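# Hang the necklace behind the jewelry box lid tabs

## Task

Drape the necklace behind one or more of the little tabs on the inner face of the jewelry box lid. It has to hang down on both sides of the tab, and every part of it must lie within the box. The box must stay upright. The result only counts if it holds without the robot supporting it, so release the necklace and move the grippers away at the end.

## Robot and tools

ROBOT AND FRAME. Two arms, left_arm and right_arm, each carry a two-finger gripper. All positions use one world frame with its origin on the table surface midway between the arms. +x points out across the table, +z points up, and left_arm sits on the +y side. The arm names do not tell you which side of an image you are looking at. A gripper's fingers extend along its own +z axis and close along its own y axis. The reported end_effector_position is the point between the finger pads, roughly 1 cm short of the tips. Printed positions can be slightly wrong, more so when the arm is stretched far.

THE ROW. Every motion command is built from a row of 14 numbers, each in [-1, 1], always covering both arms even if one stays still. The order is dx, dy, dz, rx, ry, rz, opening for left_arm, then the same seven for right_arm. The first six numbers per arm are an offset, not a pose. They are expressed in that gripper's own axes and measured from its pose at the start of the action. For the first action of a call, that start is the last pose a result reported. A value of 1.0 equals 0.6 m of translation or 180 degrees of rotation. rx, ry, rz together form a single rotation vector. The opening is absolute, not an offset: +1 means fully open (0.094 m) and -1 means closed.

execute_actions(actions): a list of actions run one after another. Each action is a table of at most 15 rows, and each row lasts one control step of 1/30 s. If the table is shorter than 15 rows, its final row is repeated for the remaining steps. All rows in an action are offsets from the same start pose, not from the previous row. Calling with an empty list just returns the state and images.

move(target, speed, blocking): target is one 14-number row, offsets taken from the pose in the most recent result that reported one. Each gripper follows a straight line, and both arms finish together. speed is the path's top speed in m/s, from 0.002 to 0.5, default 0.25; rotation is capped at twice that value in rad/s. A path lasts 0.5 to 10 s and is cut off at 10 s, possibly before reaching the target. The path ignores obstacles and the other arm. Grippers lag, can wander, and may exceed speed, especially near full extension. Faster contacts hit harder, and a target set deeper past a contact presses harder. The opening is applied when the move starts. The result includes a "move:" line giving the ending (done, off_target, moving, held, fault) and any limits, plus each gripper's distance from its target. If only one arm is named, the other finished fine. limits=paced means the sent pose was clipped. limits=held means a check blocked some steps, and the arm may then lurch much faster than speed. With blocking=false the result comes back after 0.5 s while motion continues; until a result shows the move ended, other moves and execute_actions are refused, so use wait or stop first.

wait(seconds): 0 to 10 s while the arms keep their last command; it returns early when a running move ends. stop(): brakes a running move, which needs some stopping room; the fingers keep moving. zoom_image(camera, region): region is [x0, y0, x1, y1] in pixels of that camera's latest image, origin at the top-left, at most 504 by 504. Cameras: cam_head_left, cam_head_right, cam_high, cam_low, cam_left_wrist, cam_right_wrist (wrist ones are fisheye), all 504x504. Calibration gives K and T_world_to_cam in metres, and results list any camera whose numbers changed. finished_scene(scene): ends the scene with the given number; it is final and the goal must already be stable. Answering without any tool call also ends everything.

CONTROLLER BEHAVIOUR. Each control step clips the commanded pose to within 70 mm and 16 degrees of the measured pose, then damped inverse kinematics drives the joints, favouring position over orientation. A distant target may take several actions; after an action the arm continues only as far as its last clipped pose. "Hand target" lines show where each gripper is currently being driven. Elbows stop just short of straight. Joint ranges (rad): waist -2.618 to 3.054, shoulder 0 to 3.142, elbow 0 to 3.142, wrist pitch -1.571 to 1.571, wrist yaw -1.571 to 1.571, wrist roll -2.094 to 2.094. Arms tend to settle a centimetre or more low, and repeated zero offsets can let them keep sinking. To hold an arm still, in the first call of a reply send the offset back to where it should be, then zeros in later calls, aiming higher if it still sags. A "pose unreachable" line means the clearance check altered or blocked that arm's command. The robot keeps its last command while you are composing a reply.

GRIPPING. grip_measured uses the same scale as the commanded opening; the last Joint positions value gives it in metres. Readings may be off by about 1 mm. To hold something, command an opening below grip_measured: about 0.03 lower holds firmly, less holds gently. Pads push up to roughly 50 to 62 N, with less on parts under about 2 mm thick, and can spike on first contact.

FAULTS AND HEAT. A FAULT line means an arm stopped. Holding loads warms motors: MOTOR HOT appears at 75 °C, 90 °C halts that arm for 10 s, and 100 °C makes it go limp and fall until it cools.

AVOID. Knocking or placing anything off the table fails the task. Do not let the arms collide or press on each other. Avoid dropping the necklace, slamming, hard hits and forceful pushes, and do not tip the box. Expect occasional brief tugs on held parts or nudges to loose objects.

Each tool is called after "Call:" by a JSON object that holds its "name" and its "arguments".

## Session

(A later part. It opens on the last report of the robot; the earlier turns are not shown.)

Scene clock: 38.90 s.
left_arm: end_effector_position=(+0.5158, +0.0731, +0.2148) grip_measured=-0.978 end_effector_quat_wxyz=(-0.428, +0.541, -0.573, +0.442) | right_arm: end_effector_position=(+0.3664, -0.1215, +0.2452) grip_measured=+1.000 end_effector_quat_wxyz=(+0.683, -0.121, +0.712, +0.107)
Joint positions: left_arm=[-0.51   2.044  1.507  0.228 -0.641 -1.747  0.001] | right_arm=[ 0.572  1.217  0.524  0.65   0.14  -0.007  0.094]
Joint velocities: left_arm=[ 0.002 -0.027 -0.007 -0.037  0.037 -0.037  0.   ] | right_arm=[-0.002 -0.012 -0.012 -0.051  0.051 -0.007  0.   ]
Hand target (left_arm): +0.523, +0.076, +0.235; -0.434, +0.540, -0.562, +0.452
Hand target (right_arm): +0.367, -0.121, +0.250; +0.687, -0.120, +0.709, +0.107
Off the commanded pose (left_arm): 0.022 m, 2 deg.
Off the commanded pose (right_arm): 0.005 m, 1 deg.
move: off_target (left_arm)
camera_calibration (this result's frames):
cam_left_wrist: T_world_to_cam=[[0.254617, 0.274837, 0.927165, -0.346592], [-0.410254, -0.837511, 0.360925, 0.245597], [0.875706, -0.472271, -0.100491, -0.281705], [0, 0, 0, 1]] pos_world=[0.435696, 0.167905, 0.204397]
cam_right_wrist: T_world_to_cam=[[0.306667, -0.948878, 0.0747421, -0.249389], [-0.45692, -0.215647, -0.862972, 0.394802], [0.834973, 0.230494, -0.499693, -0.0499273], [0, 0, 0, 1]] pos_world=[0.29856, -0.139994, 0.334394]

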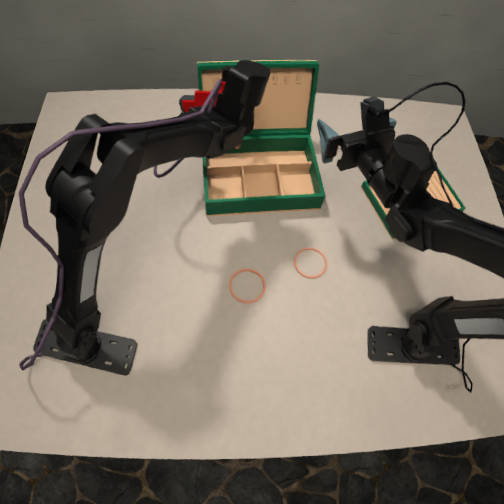

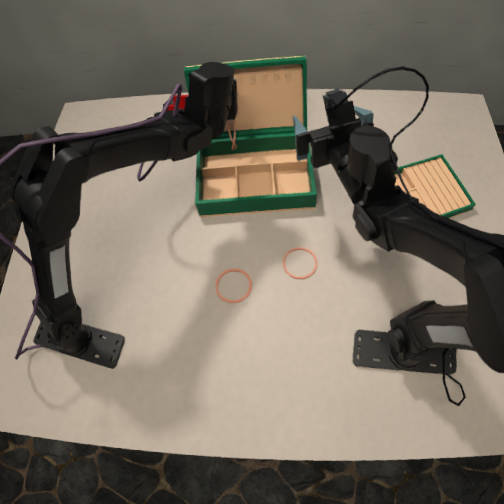

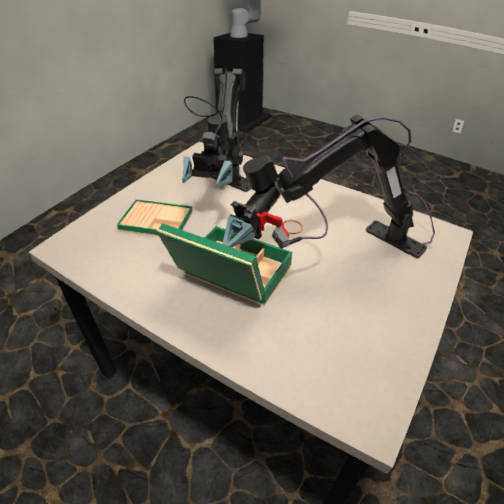

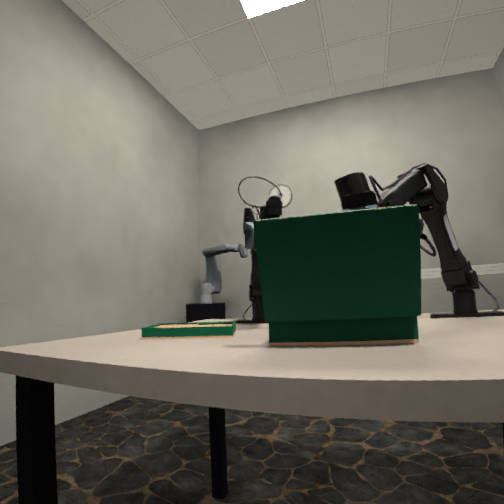

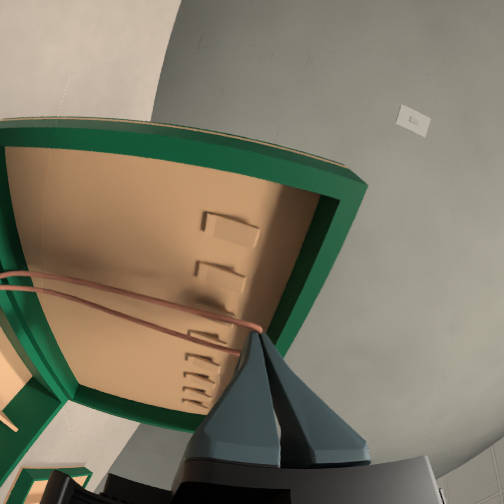

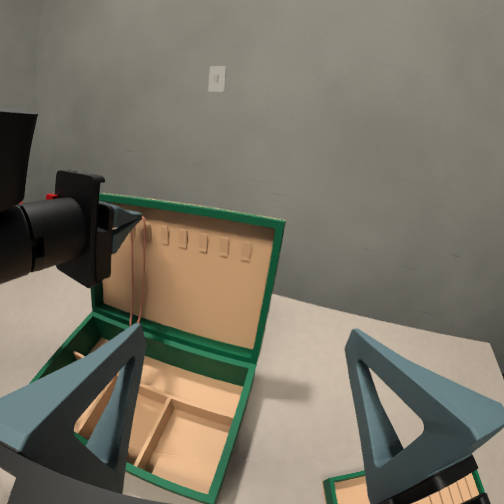

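Call:
{"name": "execute_actions", "arguments": {"actions": [[[-0.005,-0.035,0.005,0.009,0,-0.005,-0.99,-0.008,0,0,0,-0.003,0,1],[-0.005,-0.035,0.007,0.009,0,-0.005,-0.99,-0.008,0,0,0,-0.003,0,1],[-0.005,-0.035,0.009,0.009,0,-0.005,-0.99,-0.008,0,0,0,-0.003,0,1],[-0.005,-0.035,0.011,0.009,0,-0.005,-0.99,-0.008,0,0,0,-0.003,0,1],[-0.005,-0.035,0.013,0.009,0,-0.005,-0.99,-0.008,0,0,0,-0.003,0,1],[-0.005,-0.035,0.015,0.009,0,-0.005,-0.99,-0.008,0,0,0,-0.003,0,1],[-0.005,-0.035,0.017,0.009,0,-0.005,-0.99,-0.008,0,0,0,-0.003,0,1],[-0.005,-0.035,0.019,0.009,0,-0.005,-0.99,-0.008,0,0,0,-0.003,0,1],[-0.005,-0.035,0.021,0.009,0,-0.005,-0.99,-0.008,0,0,0,-0.003,0,1],[-0.005,-0.035,0.024,0.009,0,-0.005,-0.99,-0.008,0,0,0,-0.003,0,1]]]}}

Call:
{"name": "wait", "arguments": {"seconds": 0.5}}

Call:
{"name": "zoom_image", "arguments": {"camera": "cam_left_wrist", "region": [150, 220, 350, 400]}}

Call:
{"name": "zoom_image", "arguments": {"camera": "cam_right_wrist", "region": [80, 190, 200, 290]}}

Scene clock: 40.10 s.
left_arm: end_effector_position=(+0.5275, +0.0745, +0.2079) grip_measured=-0.978 end_effector_quat_wxyz=(-0.425, +0.544, -0.575, +0.440) | right_arm: end_effector_position=(+0.3664, -0.1215, +0.2452) grip_measured=+1.000 end_effector_quat_wxyz=(+0.683, -0.121, +0.712, +0.107)
Joint positions: left_arm=[-0.491  2.081  1.542  0.224 -0.621 -1.747  0.001] | right_arm=[ 0.572  1.217  0.524  0.65   0.14  -0.007  0.094]
Joint velocities: left_arm=[ 0.002  0.017 -0.007  0.022 -0.037 -0.007  0.   ] | right_arm=[-0.012  0.002 -0.032 -0.022  0.007  0.066  0.   ]
Hand target (left_arm): +0.534, +0.076, +0.231; -0.432, +0.540, -0.563, +0.453
Hand target (right_arm): +0.367, -0.121, +0.250; +0.687, -0.120, +0.709, +0.107
Off the commanded pose (left_arm): 0.025 m, 2 deg.
Off the commanded pose (right_arm): 0.005 m, 1 deg.
camera_calibration (this result's frames):
cam_left_wrist: T_world_to_cam=[[0.262313, 0.275876, 0.924708, -0.347174], [-0.407035, -0.837212, 0.365237, 0.2514], [0.874937, -0.472195, -0.10732, -0.290154], [0, 0, 0, 1]] pos_world=[0.447263, 0.169244, 0.198074]
cam_right_wrist: T_world_to_cam=[[0.306667, -0.948878, 0.0747421, -0.249389], [-0.45692, -0.215647, -0.862972, 0.394802], [0.834973, 0.230494, -0.499693, -0.0499273], [0, 0, 0, 1]] pos_world=[0.29856, -0.139994, 0.334394]

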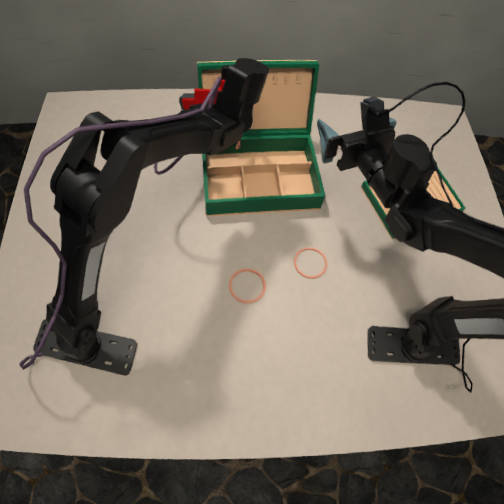

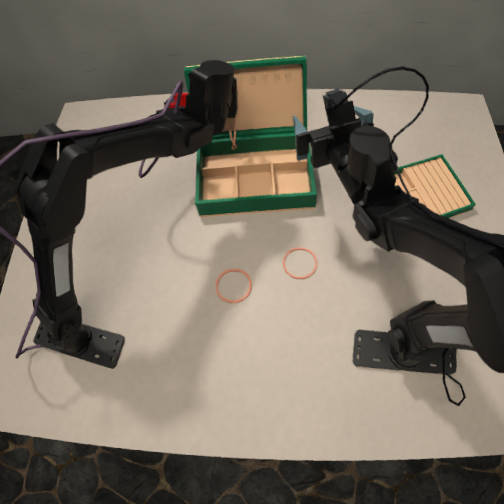

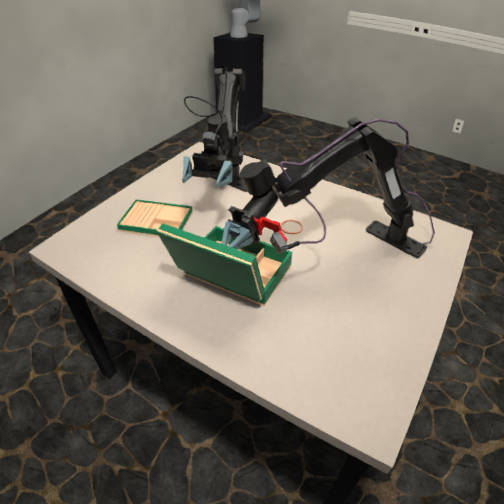

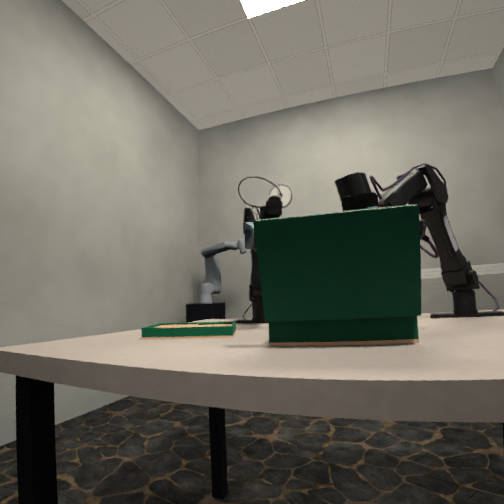

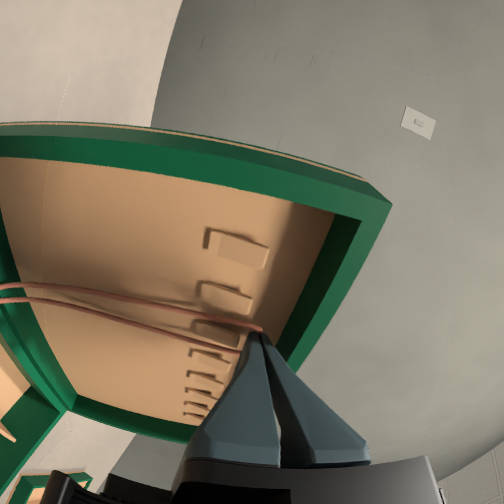

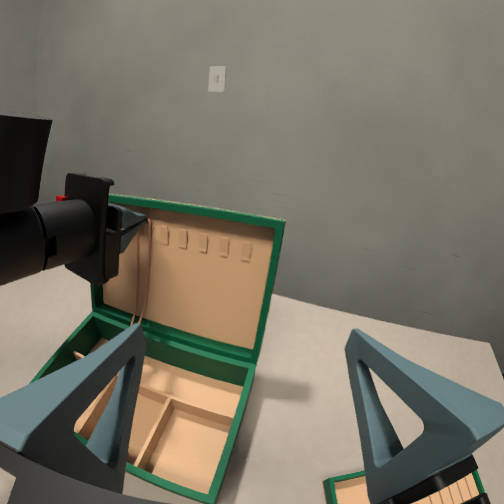

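Scene clock: 40.60 s.
left_arm: end_effector_position=(+0.5276, +0.0738, +0.2083) grip_measured=-0.978 end_effector_quat_wxyz=(-0.424, +0.543, -0.575, +0.441) | right_arm: end_effector_position=(+0.3664, -0.1215, +0.2452) grip_measured=+1.000 end_effector_quat_wxyz=(+0.683, -0.121, +0.712, +0.107)
Joint positions: left_arm=[-0.491  2.082  1.544  0.224 -0.618 -1.747  0.001] | right_arm=[ 0.572  1.217  0.524  0.65   0.14  -0.007  0.094]
Joint velocities: left_arm=[-0.007 -0.007  0.002  0.007 -0.007 -0.095 -0.   ] | right_arm=[-0.012 -0.002 -0.002  0.007 -0.007  0.051  0.   ]
Hand target (left_arm): +0.534, +0.076, +0.231; -0.432, +0.540, -0.563, +0.453
Hand target (right_arm): +0.367, -0.121, +0.250; +0.687, -0.120, +0.709, +0.107
Off the commanded pose (left_arm): 0.025 m, 2 deg.
Off the commanded pose (right_arm): 0.005 m, 1 deg.
wait: 0.50 s; at rest by 0.17 s
camera_calibration (this result's frames):
cam_left_wrist: T_world_to_cam=[[0.262956, 0.276247, 0.924414, -0.347706], [-0.409182, -0.835765, 0.366151, 0.25163], [0.873742, -0.474535, -0.106734, -0.289858], [0, 0, 0, 1]] pos_world=[0.447655, 0.168809, 0.198352]
cam_right_wrist: T_world_to_cam=[[0.306667, -0.948878, 0.0747421, -0.249389], [-0.45692, -0.215647, -0.862972, 0.394802], [0.834973, 0.230494, -0.499693, -0.0499273], [0, 0, 0, 1]] pos_world=[0.29856, -0.139994, 0.334394]

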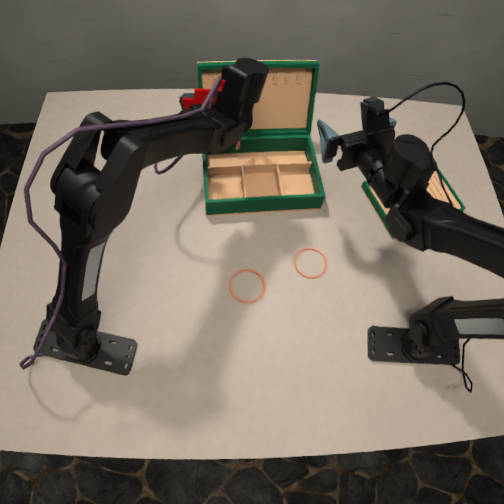

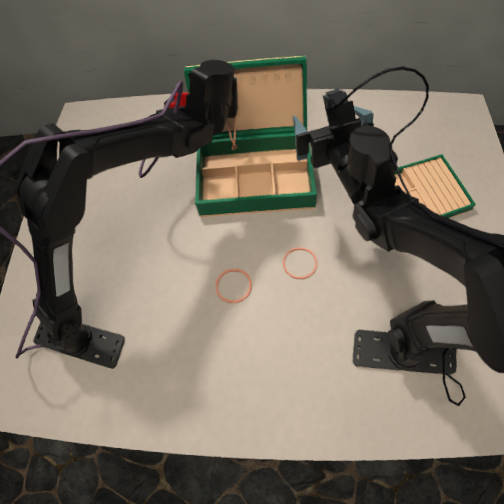

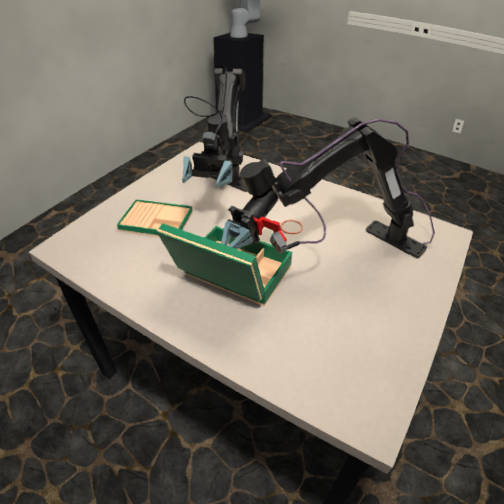

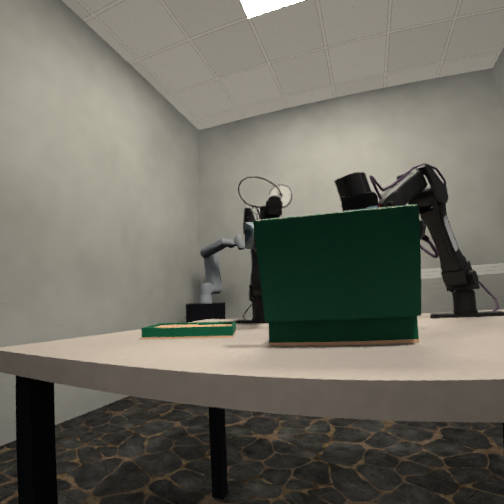

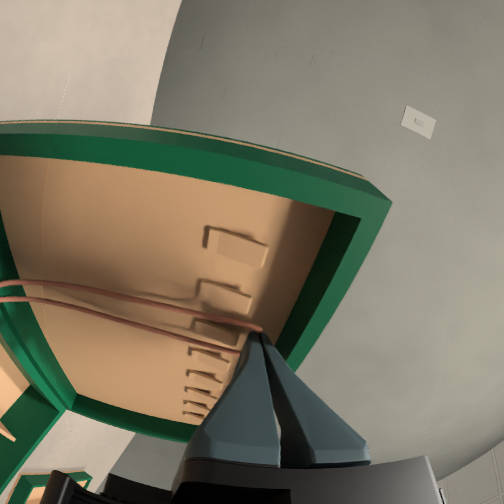

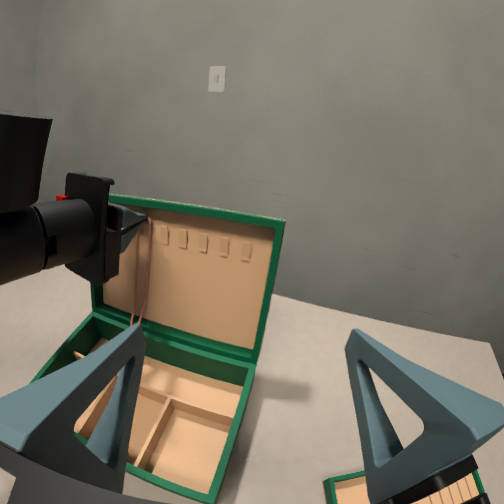

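Region (150, 220, 350, 400) of cam_left_wrist's 504x504 image, scaled by 2.520, with more detail than that image has; it fills the top 454 rows of this view, and the rest is white.

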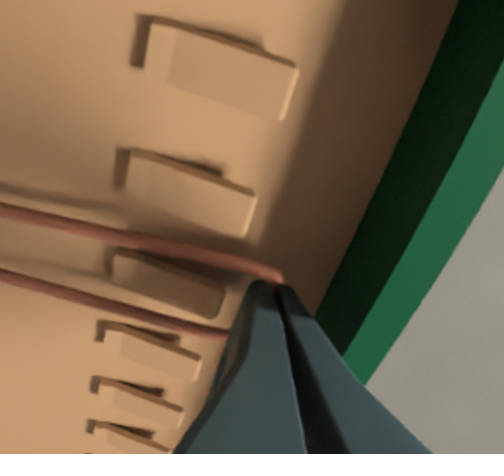

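Region (80, 190, 200, 290) of cam_right_wrist's 504x504 image, scaled by 4.200, with more detail than that image has.

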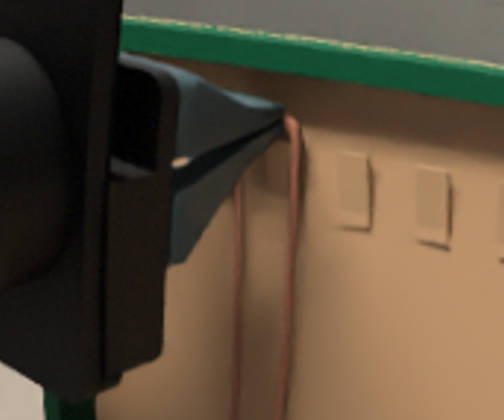

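Another ~6 mm.

Call:
{"name": "execute_actions", "arguments": {"actions": [[[-0.003,-0.041,0.004,0.011,0,-0.005,-0.99,-0.008,0,0,0,-0.003,0,1],[-0.003,-0.041,0.006,0.011,0,-0.005,-0.99,-0.008,0,0,0,-0.003,0,1],[-0.003,-0.041,0.008,0.011,0,-0.005,-0.99,-0.008,0,0,0,-0.003,0,1],[-0.003,-0.041,0.010,0.011,0,-0.005,-0.99,-0.008,0,0,0,-0.003,0,1],[-0.003,-0.041,0.013,0.011,0,-0.005,-0.99,-0.008,0,0,0,-0.003,0,1]]]}}

Call:
{"name": "zoom_image", "arguments": {"camera": "cam_left_wrist", "region": [150, 220, 350, 400]}}

Call:
{"name": "zoom_image", "arguments": {"camera": "cam_right_wrist", "region": [80, 190, 200, 290]}}

Scene clock: 41.60 s.
left_arm: end_effector_position=(+0.5337, +0.0730, +0.2078) grip_measured=-0.978 end_effector_quat_wxyz=(-0.422, +0.543, -0.575, +0.442) | right_arm: end_effector_position=(+0.3664, -0.1215, +0.2452) grip_measured=+1.000 end_effector_quat_wxyz=(+0.683, -0.121, +0.712, +0.107)
Joint positions: left_arm=[-0.483  2.1    1.57   0.219 -0.607 -1.747  0.001] | right_arm=[ 0.572  1.217  0.524  0.65   0.14  -0.007  0.094]
Joint velocities: left_arm=[ 0.012  0.017  0.007 -0.007 -0.007  0.022  0.   ] | right_arm=[-0.002 -0.002  0.002 -0.007  0.007 -0.051  0.   ]
Hand target (left_arm): +0.540, +0.075, +0.230; -0.430, +0.540, -0.563, +0.454
Hand target (right_arm): +0.367, -0.121, +0.250; +0.687, -0.120, +0.709, +0.107
Off the commanded pose (left_arm): 0.024 m, 2 deg.
Off the commanded pose (right_arm): 0.005 m, 1 deg.
camera_calibration (this result's frames):
cam_left_wrist: T_world_to_cam=[[0.263739, 0.279581, 0.923188, -0.349006], [-0.411247, -0.833142, 0.369798, 0.253732], [0.872535, -0.477188, -0.104755, -0.295195], [0, 0, 0, 1]] pos_world=[0.453961, 0.168107, 0.197446]
cam_right_wrist: T_world_to_cam=[[0.306667, -0.948878, 0.0747421, -0.249389], [-0.45692, -0.215647, -0.862972, 0.394802], [0.834973, 0.230494, -0.499693, -0.0499273], [0, 0, 0, 1]] pos_world=[0.29856, -0.139994, 0.334394]

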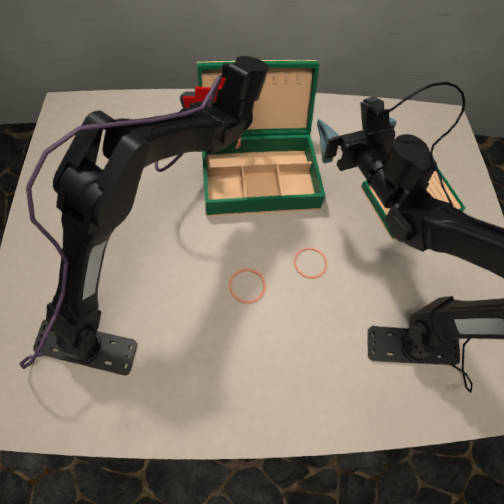

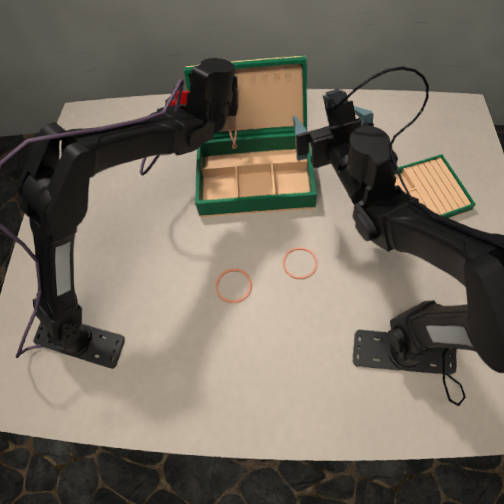

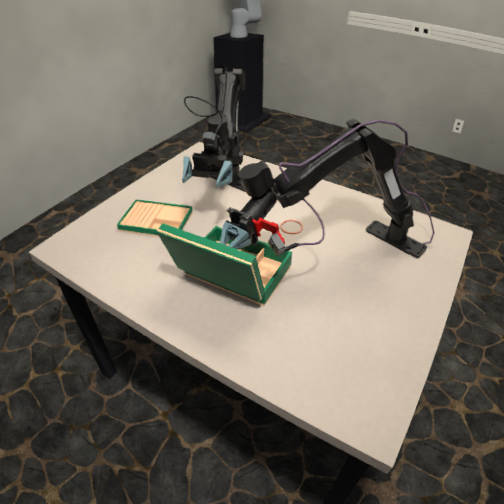

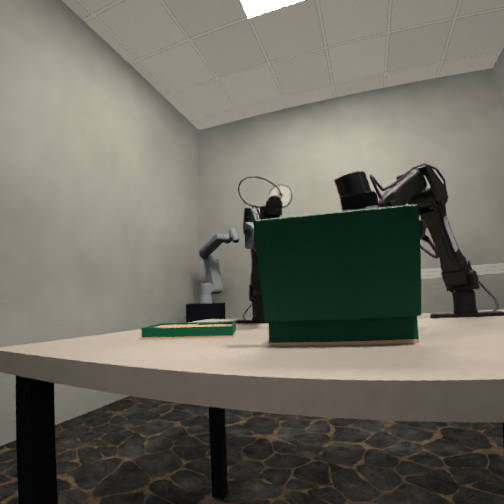

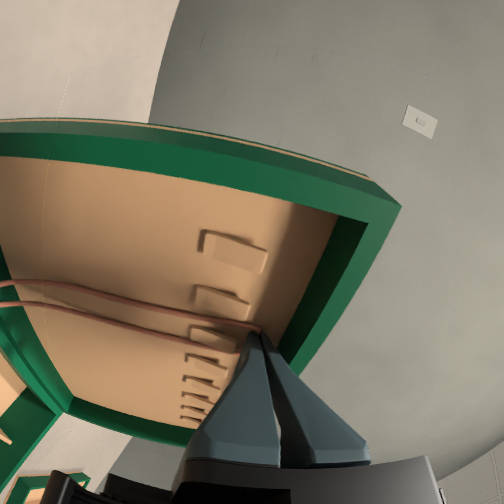

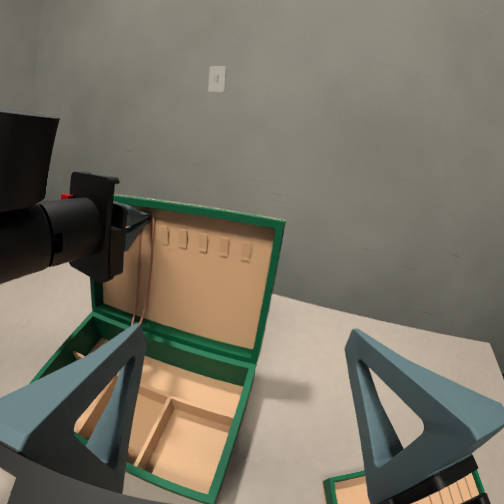

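Region (150, 220, 350, 400) of cam_left_wrist's 504x504 image, scaled by 2.520, with more detail than that image has; it fills the top 454 rows of this view, and the rest is white.

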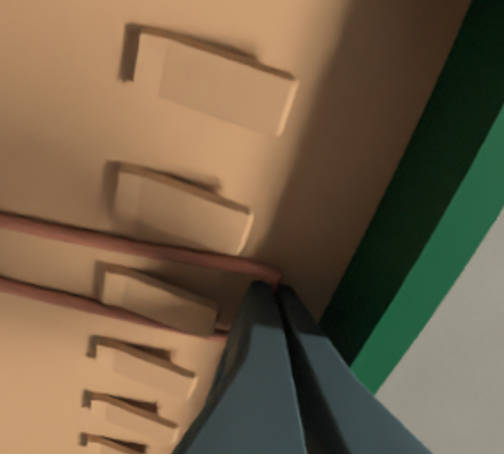

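Region (80, 190, 200, 290) of cam_right_wrist's 504x504 image, scaled by 4.200, with more detail than that image has.

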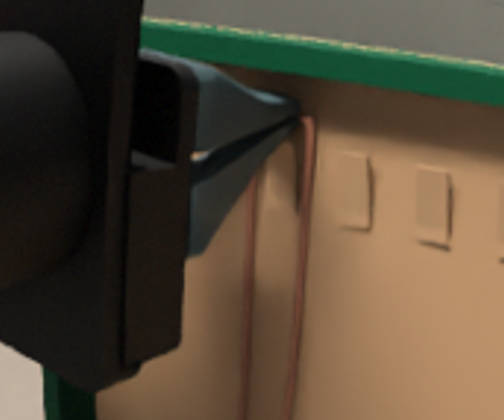

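Call:
{"name": "execute_actions", "arguments": {"actions": [[[0.0,-0.039,0.004,0.011,0.003,-0.005,-0.99,-0.008,0,0,0,-0.003,0,1],[0.003,-0.039,0.004,0.011,0.006,-0.005,-0.99,-0.008,0,0,0,-0.003,0,1],[0.006,-0.039,0.004,0.011,0.009,-0.005,-0.99,-0.008,0,0,0,-0.003,0,1],[0.009,-0.039,0.004,0.011,0.012,-0.005,-0.99,-0.008,0,0,0,-0.003,0,1],[0.012,-0.039,0.005,0.011,0.015,-0.005,-0.99,-0.008,0,0,0,-0.003,0,1],[0.015,-0.039,0.005,0.011,0.018,-0.005,-0.99,-0.008,0,0,0,-0.003,0,1],[0.018,-0.039,0.006,0.011,0.021,-0.005,-0.99,-0.008,0,0,0,-0.003,0,1],[0.021,-0.039,0.006,0.011,0.025,-0.005,-0.99,-0.008,0,0,0,-0.003,0,1],[0.024,-0.039,0.006,0.011,0.028,-0.005,-0.99,-0.008,0,0,0,-0.003,0,1]]]}}

Call:
{"name": "zoom_image", "arguments": {"camera": "cam_left_wrist", "region": [150, 220, 350, 400]}}

Call:
{"name": "zoom_image", "arguments": {"camera": "cam_right_wrist", "region": [80, 190, 200, 290]}}

Scene clock: 42.80 s.
left_arm: end_effector_position=(+0.5317, +0.0589, +0.2054) grip_measured=-0.978 end_effector_quat_wxyz=(-0.396, +0.527, -0.595, +0.459) | right_arm: end_effector_position=(+0.3664, -0.1215, +0.2452) grip_measured=+1.000 end_effector_quat_wxyz=(+0.683, -0.121, +0.712, +0.107)
Joint positions: left_arm=[-0.483  2.1    1.57   0.219 -0.526 -1.744  0.001] | right_arm=[ 0.572  1.217  0.524  0.65   0.14  -0.007  0.094]
Joint velocities: left_arm=[-0.002  0.017  0.007  0.022 -0.022  0.066 -0.002] | right_arm=[-0.002 -0.017 -0.007 -0.037 -0.051 -0.051  0.   ]
Hand target (left_arm): +0.541, +0.059, +0.229; +0.403, -0.520, +0.581, -0.479
Hand target (right_arm): +0.367, -0.121, +0.250; +0.687, -0.120, +0.709, +0.107
Off the commanded pose (left_arm): 0.026 m, 3 deg.
Off the commanded pose (right_arm): 0.005 m, 1 deg.
camera_calibration (this result's frames):
cam_left_wrist: T_world_to_cam=[[0.299607, 0.272441, 0.914337, -0.359124], [-0.468554, -0.792806, 0.389763, 0.266108], [0.831079, -0.545193, -0.109877, -0.273346], [0, 0, 0, 1]] pos_world=[0.459455, 0.159786, 0.194607]
cam_right_wrist: T_world_to_cam=[[0.306667, -0.948878, 0.0747421, -0.249389], [-0.45692, -0.215647, -0.862972, 0.394802], [0.834973, 0.230494, -0.499693, -0.0499273], [0, 0, 0, 1]] pos_world=[0.29856, -0.139994, 0.334394]

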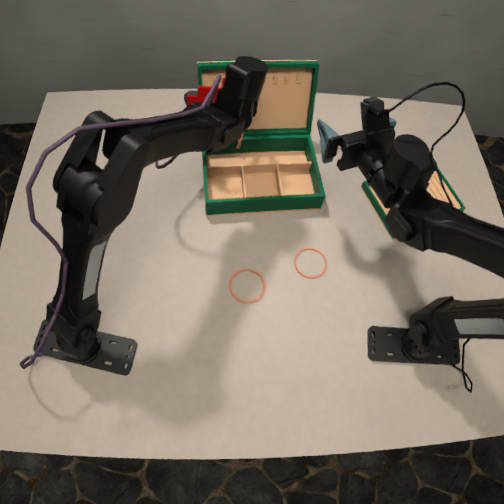

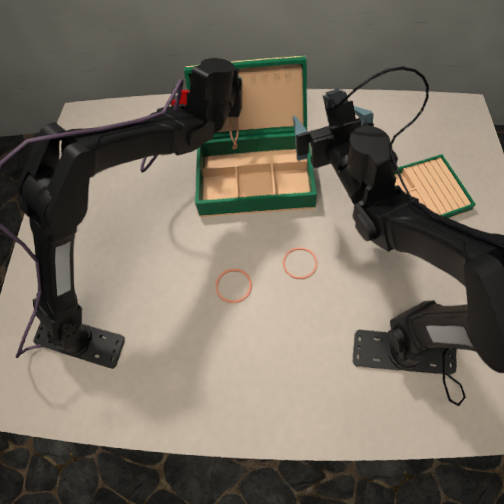

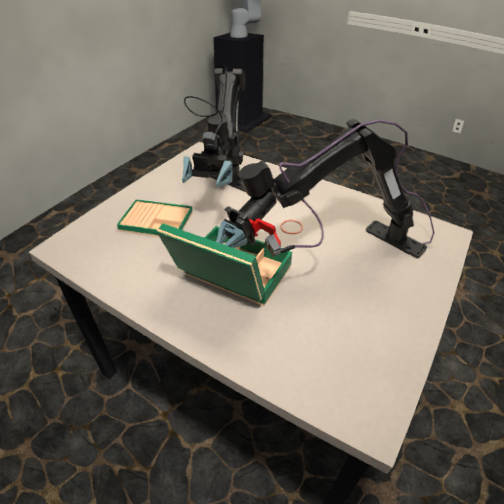

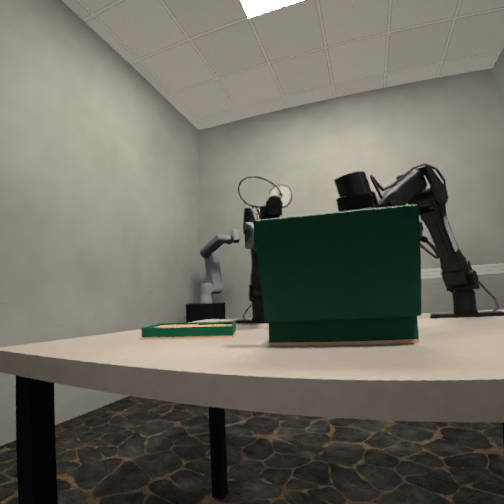

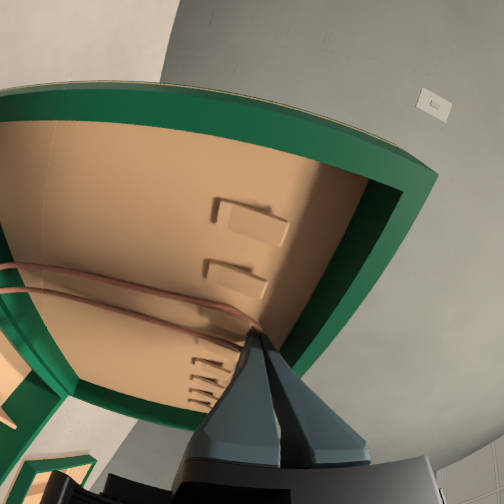

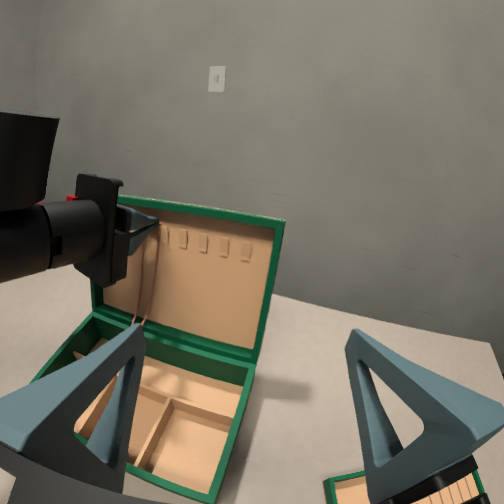

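Region (150, 220, 350, 400) of cam_left_wrist's 504x504 image, scaled by 2.520, with more detail than that image has; it fills the top 454 rows of this view, and the rest is white.

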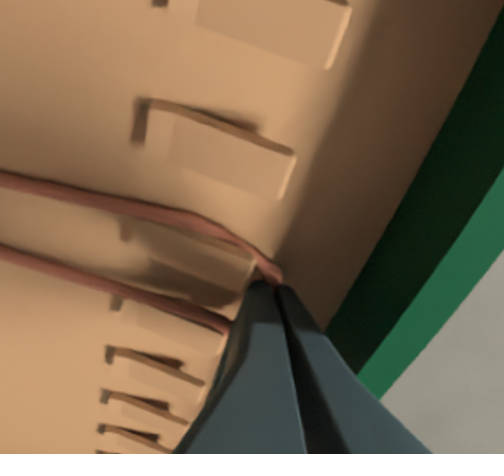

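Region (80, 190, 200, 290) of cam_right_wrist's 504x504 image, scaled by 4.200, with more detail than that image has.

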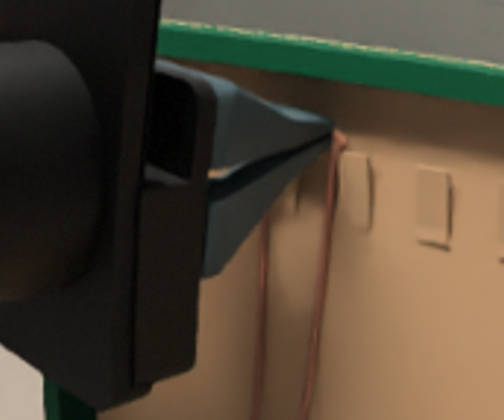

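Call:
{"name": "execute_actions", "arguments": {"actions": [[[0.003,-0.035,0.003,0.011,0.006,-0.005,-0.99,-0.008,0,0,0,-0.003,0,1],[0.006,-0.035,0.003,0.011,0.009,-0.005,-0.99,-0.008,0,0,0,-0.003,0,1],[0.009,-0.035,0.003,0.011,0.012,-0.005,-0.99,-0.008,0,0,0,-0.003,0,1],[0.012,-0.035,0.003,0.011,0.015,-0.005,-0.99,-0.008,0,0,0,-0.003,0,1],[0.015,-0.035,0.003,0.011,0.018,-0.005,-0.99,-0.008,0,0,0,-0.003,0,1],[0.018,-0.035,0.003,0.011,0.021,-0.005,-0.99,-0.008,0,0,0,-0.003,0,1],[0.021,-0.035,0.003,0.011,0.025,-0.005,-0.99,-0.008,0,0,0,-0.003,0,1]]]}}

Call:
{"name": "zoom_image", "arguments": {"camera": "cam_left_wrist", "region": [150, 220, 350, 400]}}

Call:
{"name": "zoom_image", "arguments": {"camera": "cam_right_wrist", "region": [80, 190, 200, 290]}}

Scene clock: 43.77 s.
left_arm: end_effector_position=(+0.5306, +0.0492, +0.2052) grip_measured=-0.978 end_effector_quat_wxyz=(-0.376, +0.515, -0.607, +0.474) | right_arm: end_effector_position=(+0.3664, -0.1215, +0.2452) grip_measured=+1.000 end_effector_quat_wxyz=(+0.683, -0.121, +0.712, +0.107)
Joint positions: left_arm=[-0.48   2.1    1.57   0.225 -0.463 -1.744  0.001] | right_arm=[ 0.572  1.217  0.524  0.65   0.14  -0.007  0.094]
Joint velocities: left_arm=[-0.007  0.007  0.012 -0.037  0.007 -0.022 -0.001] | right_arm=[-0.002 -0.007 -0.002 -0.007 -0.139  0.051  0.   ]
Hand target (left_arm): +0.536, +0.046, +0.225; +0.378, -0.506, +0.598, -0.493
Hand target (right_arm): +0.367, -0.121, +0.250; +0.687, -0.120, +0.709, +0.107
Off the commanded pose (left_arm): 0.022 m, 3 deg.
Off the commanded pose (right_arm): 0.005 m, 1 deg.
camera_calibration (this result's frames):
cam_left_wrist: T_world_to_cam=[[0.321579, 0.271889, 0.907008, -0.366084], [-0.510185, -0.757202, 0.407868, 0.274599], [0.797683, -0.593904, -0.104787, -0.258717], [0, 0, 0, 1]] pos_world=[0.464195, 0.153808, 0.192931]
cam_right_wrist: T_world_to_cam=[[0.306667, -0.948878, 0.0747421, -0.249389], [-0.45692, -0.215647, -0.862972, 0.394802], [0.834973, 0.230494, -0.499693, -0.0499273], [0, 0, 0, 1]] pos_world=[0.29856, -0.139994, 0.334394]

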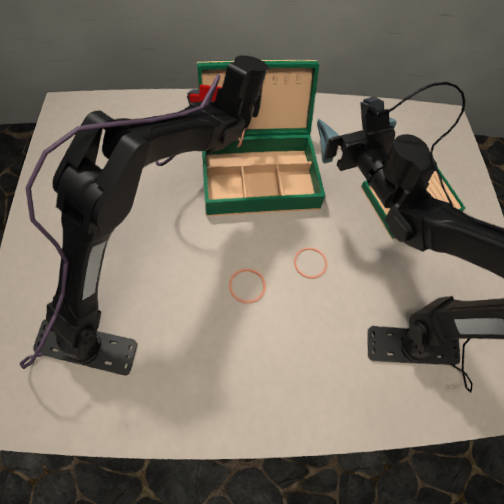

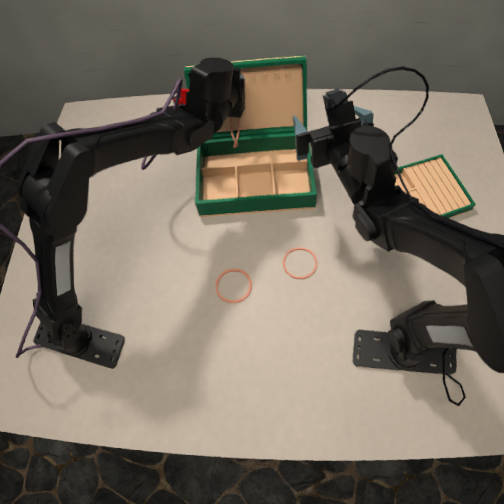

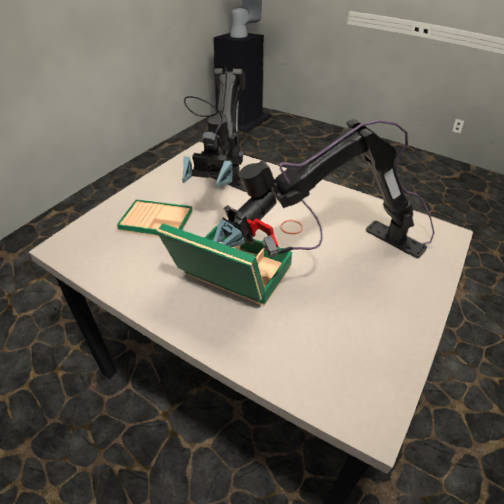

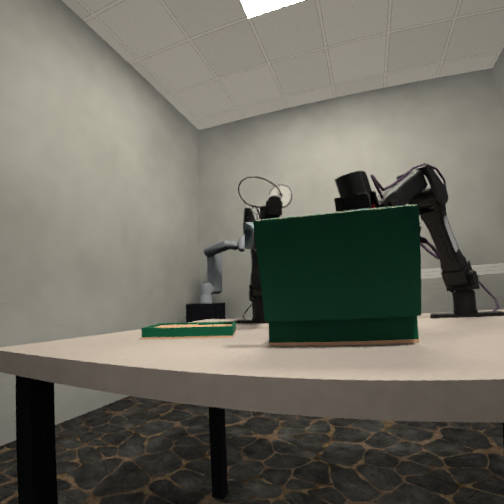

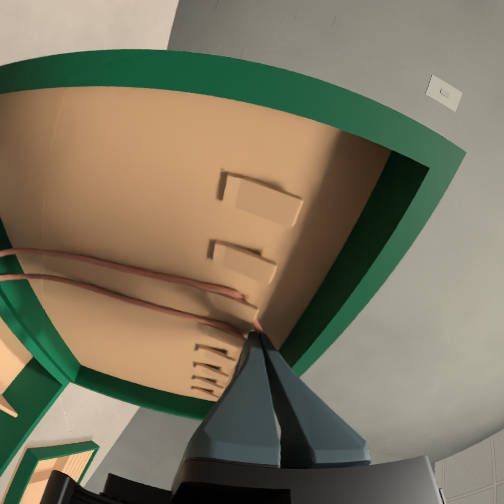

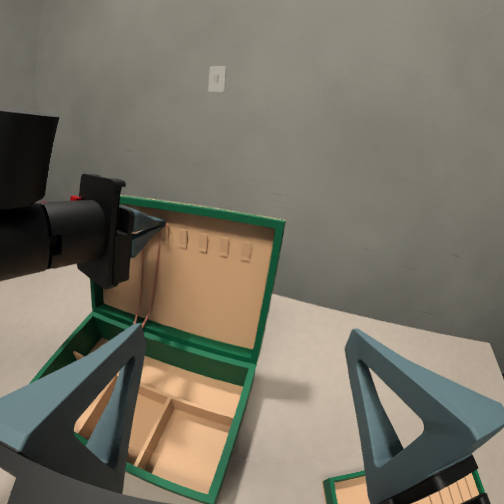

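Region (150, 220, 350, 400) of cam_left_wrist's 504x504 image, scaled by 2.520, with more detail than that image has; it fills the top 454 rows of this view, and the rest is white.

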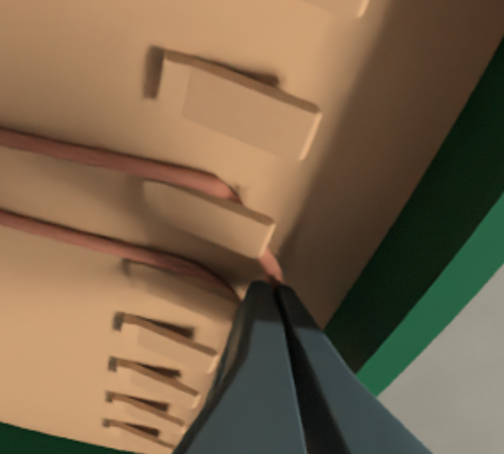

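Region (80, 190, 200, 290) of cam_right_wrist's 504x504 image, scaled by 4.200, with more detail than that image has.

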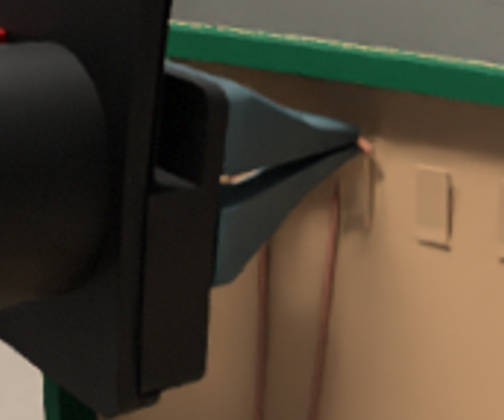

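Both strands behind tabs. Release and withdraw.

Call:
{"name": "move", "arguments": {"target": [0.008,-0.01,-0.05,0.005,0,0,-0.86, -0.008,0,0,0,-0.003,0,1], "speed": 0.03}}

Call:
{"name": "zoom_image", "arguments": {"camera": "cam_left_wrist", "region": [150, 200, 350, 380]}}

Call:
{"name": "zoom_image", "arguments": {"camera": "cam_right_wrist", "region": [80, 190, 200, 290]}}

Scene clock: 45.53 s.
left_arm: end_effector_position=(+0.5099, +0.0491, +0.2057) grip_measured=-0.862 end_effector_quat_wxyz=(-0.376, +0.514, -0.611, +0.471) | right_arm: end_effector_position=(+0.3664, -0.1215, +0.2452) grip_measured=+1.000 end_effector_quat_wxyz=(+0.683, -0.121, +0.712, +0.107)
Joint positions: left_arm=[-0.509  2.04   1.487  0.238 -0.489 -1.749  0.006] | right_arm=[ 0.572  1.217  0.524  0.65   0.14  -0.007  0.094]
Joint velocities: left_arm=[-0.002 -0.007 -0.012 -0.051 -0.007  0.095 -0.001] | right_arm=[-0.002  0.002 -0.007 -0.007 -0.007 -0.007  0.   ]
Hand target (left_arm): +0.503, +0.050, +0.219; +0.379, -0.513, +0.604, -0.478
Hand target (right_arm): +0.367, -0.121, +0.250; +0.687, -0.120, +0.709, +0.107
Off the commanded pose (left_arm): 0.015 m, 1 deg.
Off the commanded pose (right_arm): 0.005 m, 1 deg.
move: off_target (left_arm)
camera_calibration (this result's frames):
cam_left_wrist: T_world_to_cam=[[0.325603, 0.263989, 0.907905, -0.361754], [-0.510954, -0.758817, 0.403883, 0.265085], [0.795555, -0.595404, -0.112187, -0.239473], [0, 0, 0, 1]] pos_world=[0.443749, 0.154067, 0.194509]
cam_right_wrist: T_world_to_cam=[[0.306667, -0.948878, 0.0747421, -0.249389], [-0.45692, -0.215647, -0.862972, 0.394802], [0.834973, 0.230494, -0.499693, -0.0499273], [0, 0, 0, 1]] pos_world=[0.29856, -0.139994, 0.334394]

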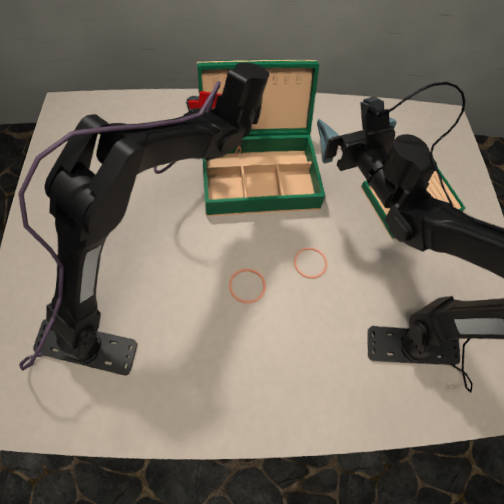

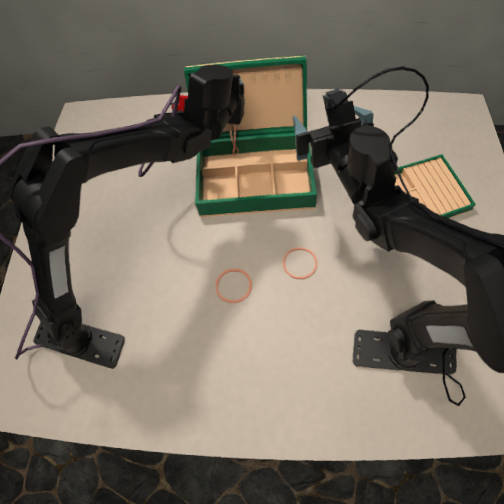

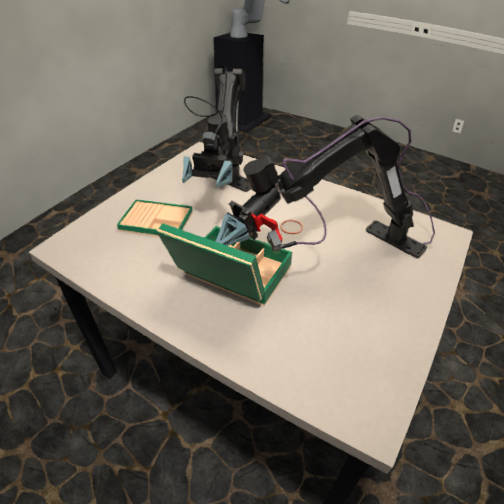

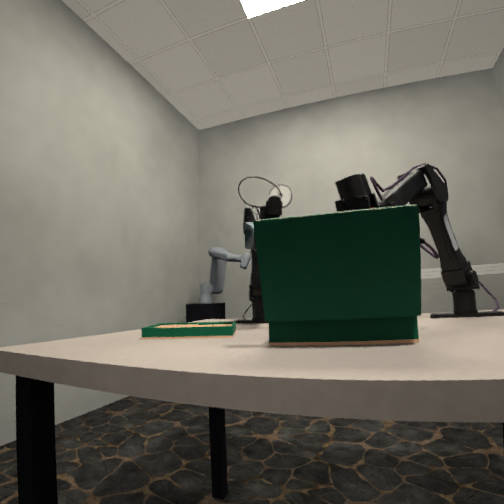

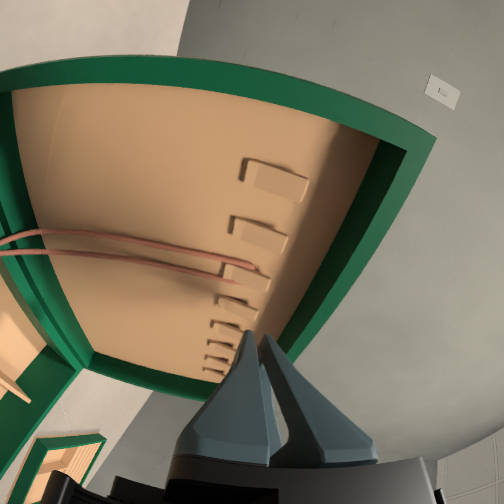

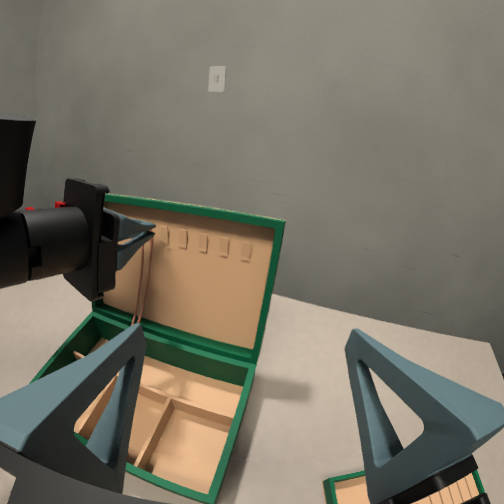

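Region (150, 200, 350, 380) of cam_left_wrist's 504x504 image, scaled by 2.520, with more detail than that image has; it fills the top 454 rows of this view, and the rest is white.

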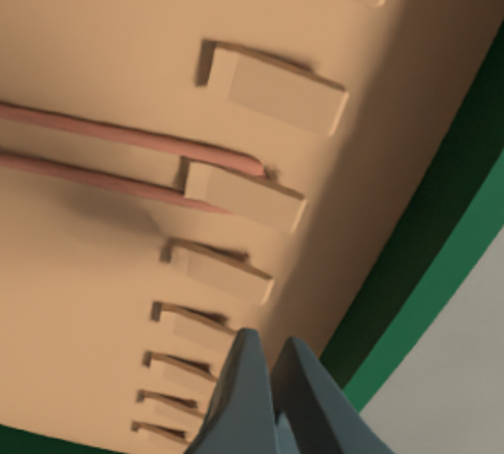

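Region (80, 190, 200, 290) of cam_right_wrist's 504x504 image, scaled by 4.200, with more detail than that image has.

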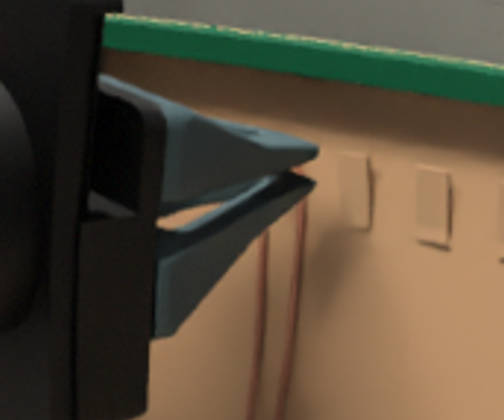

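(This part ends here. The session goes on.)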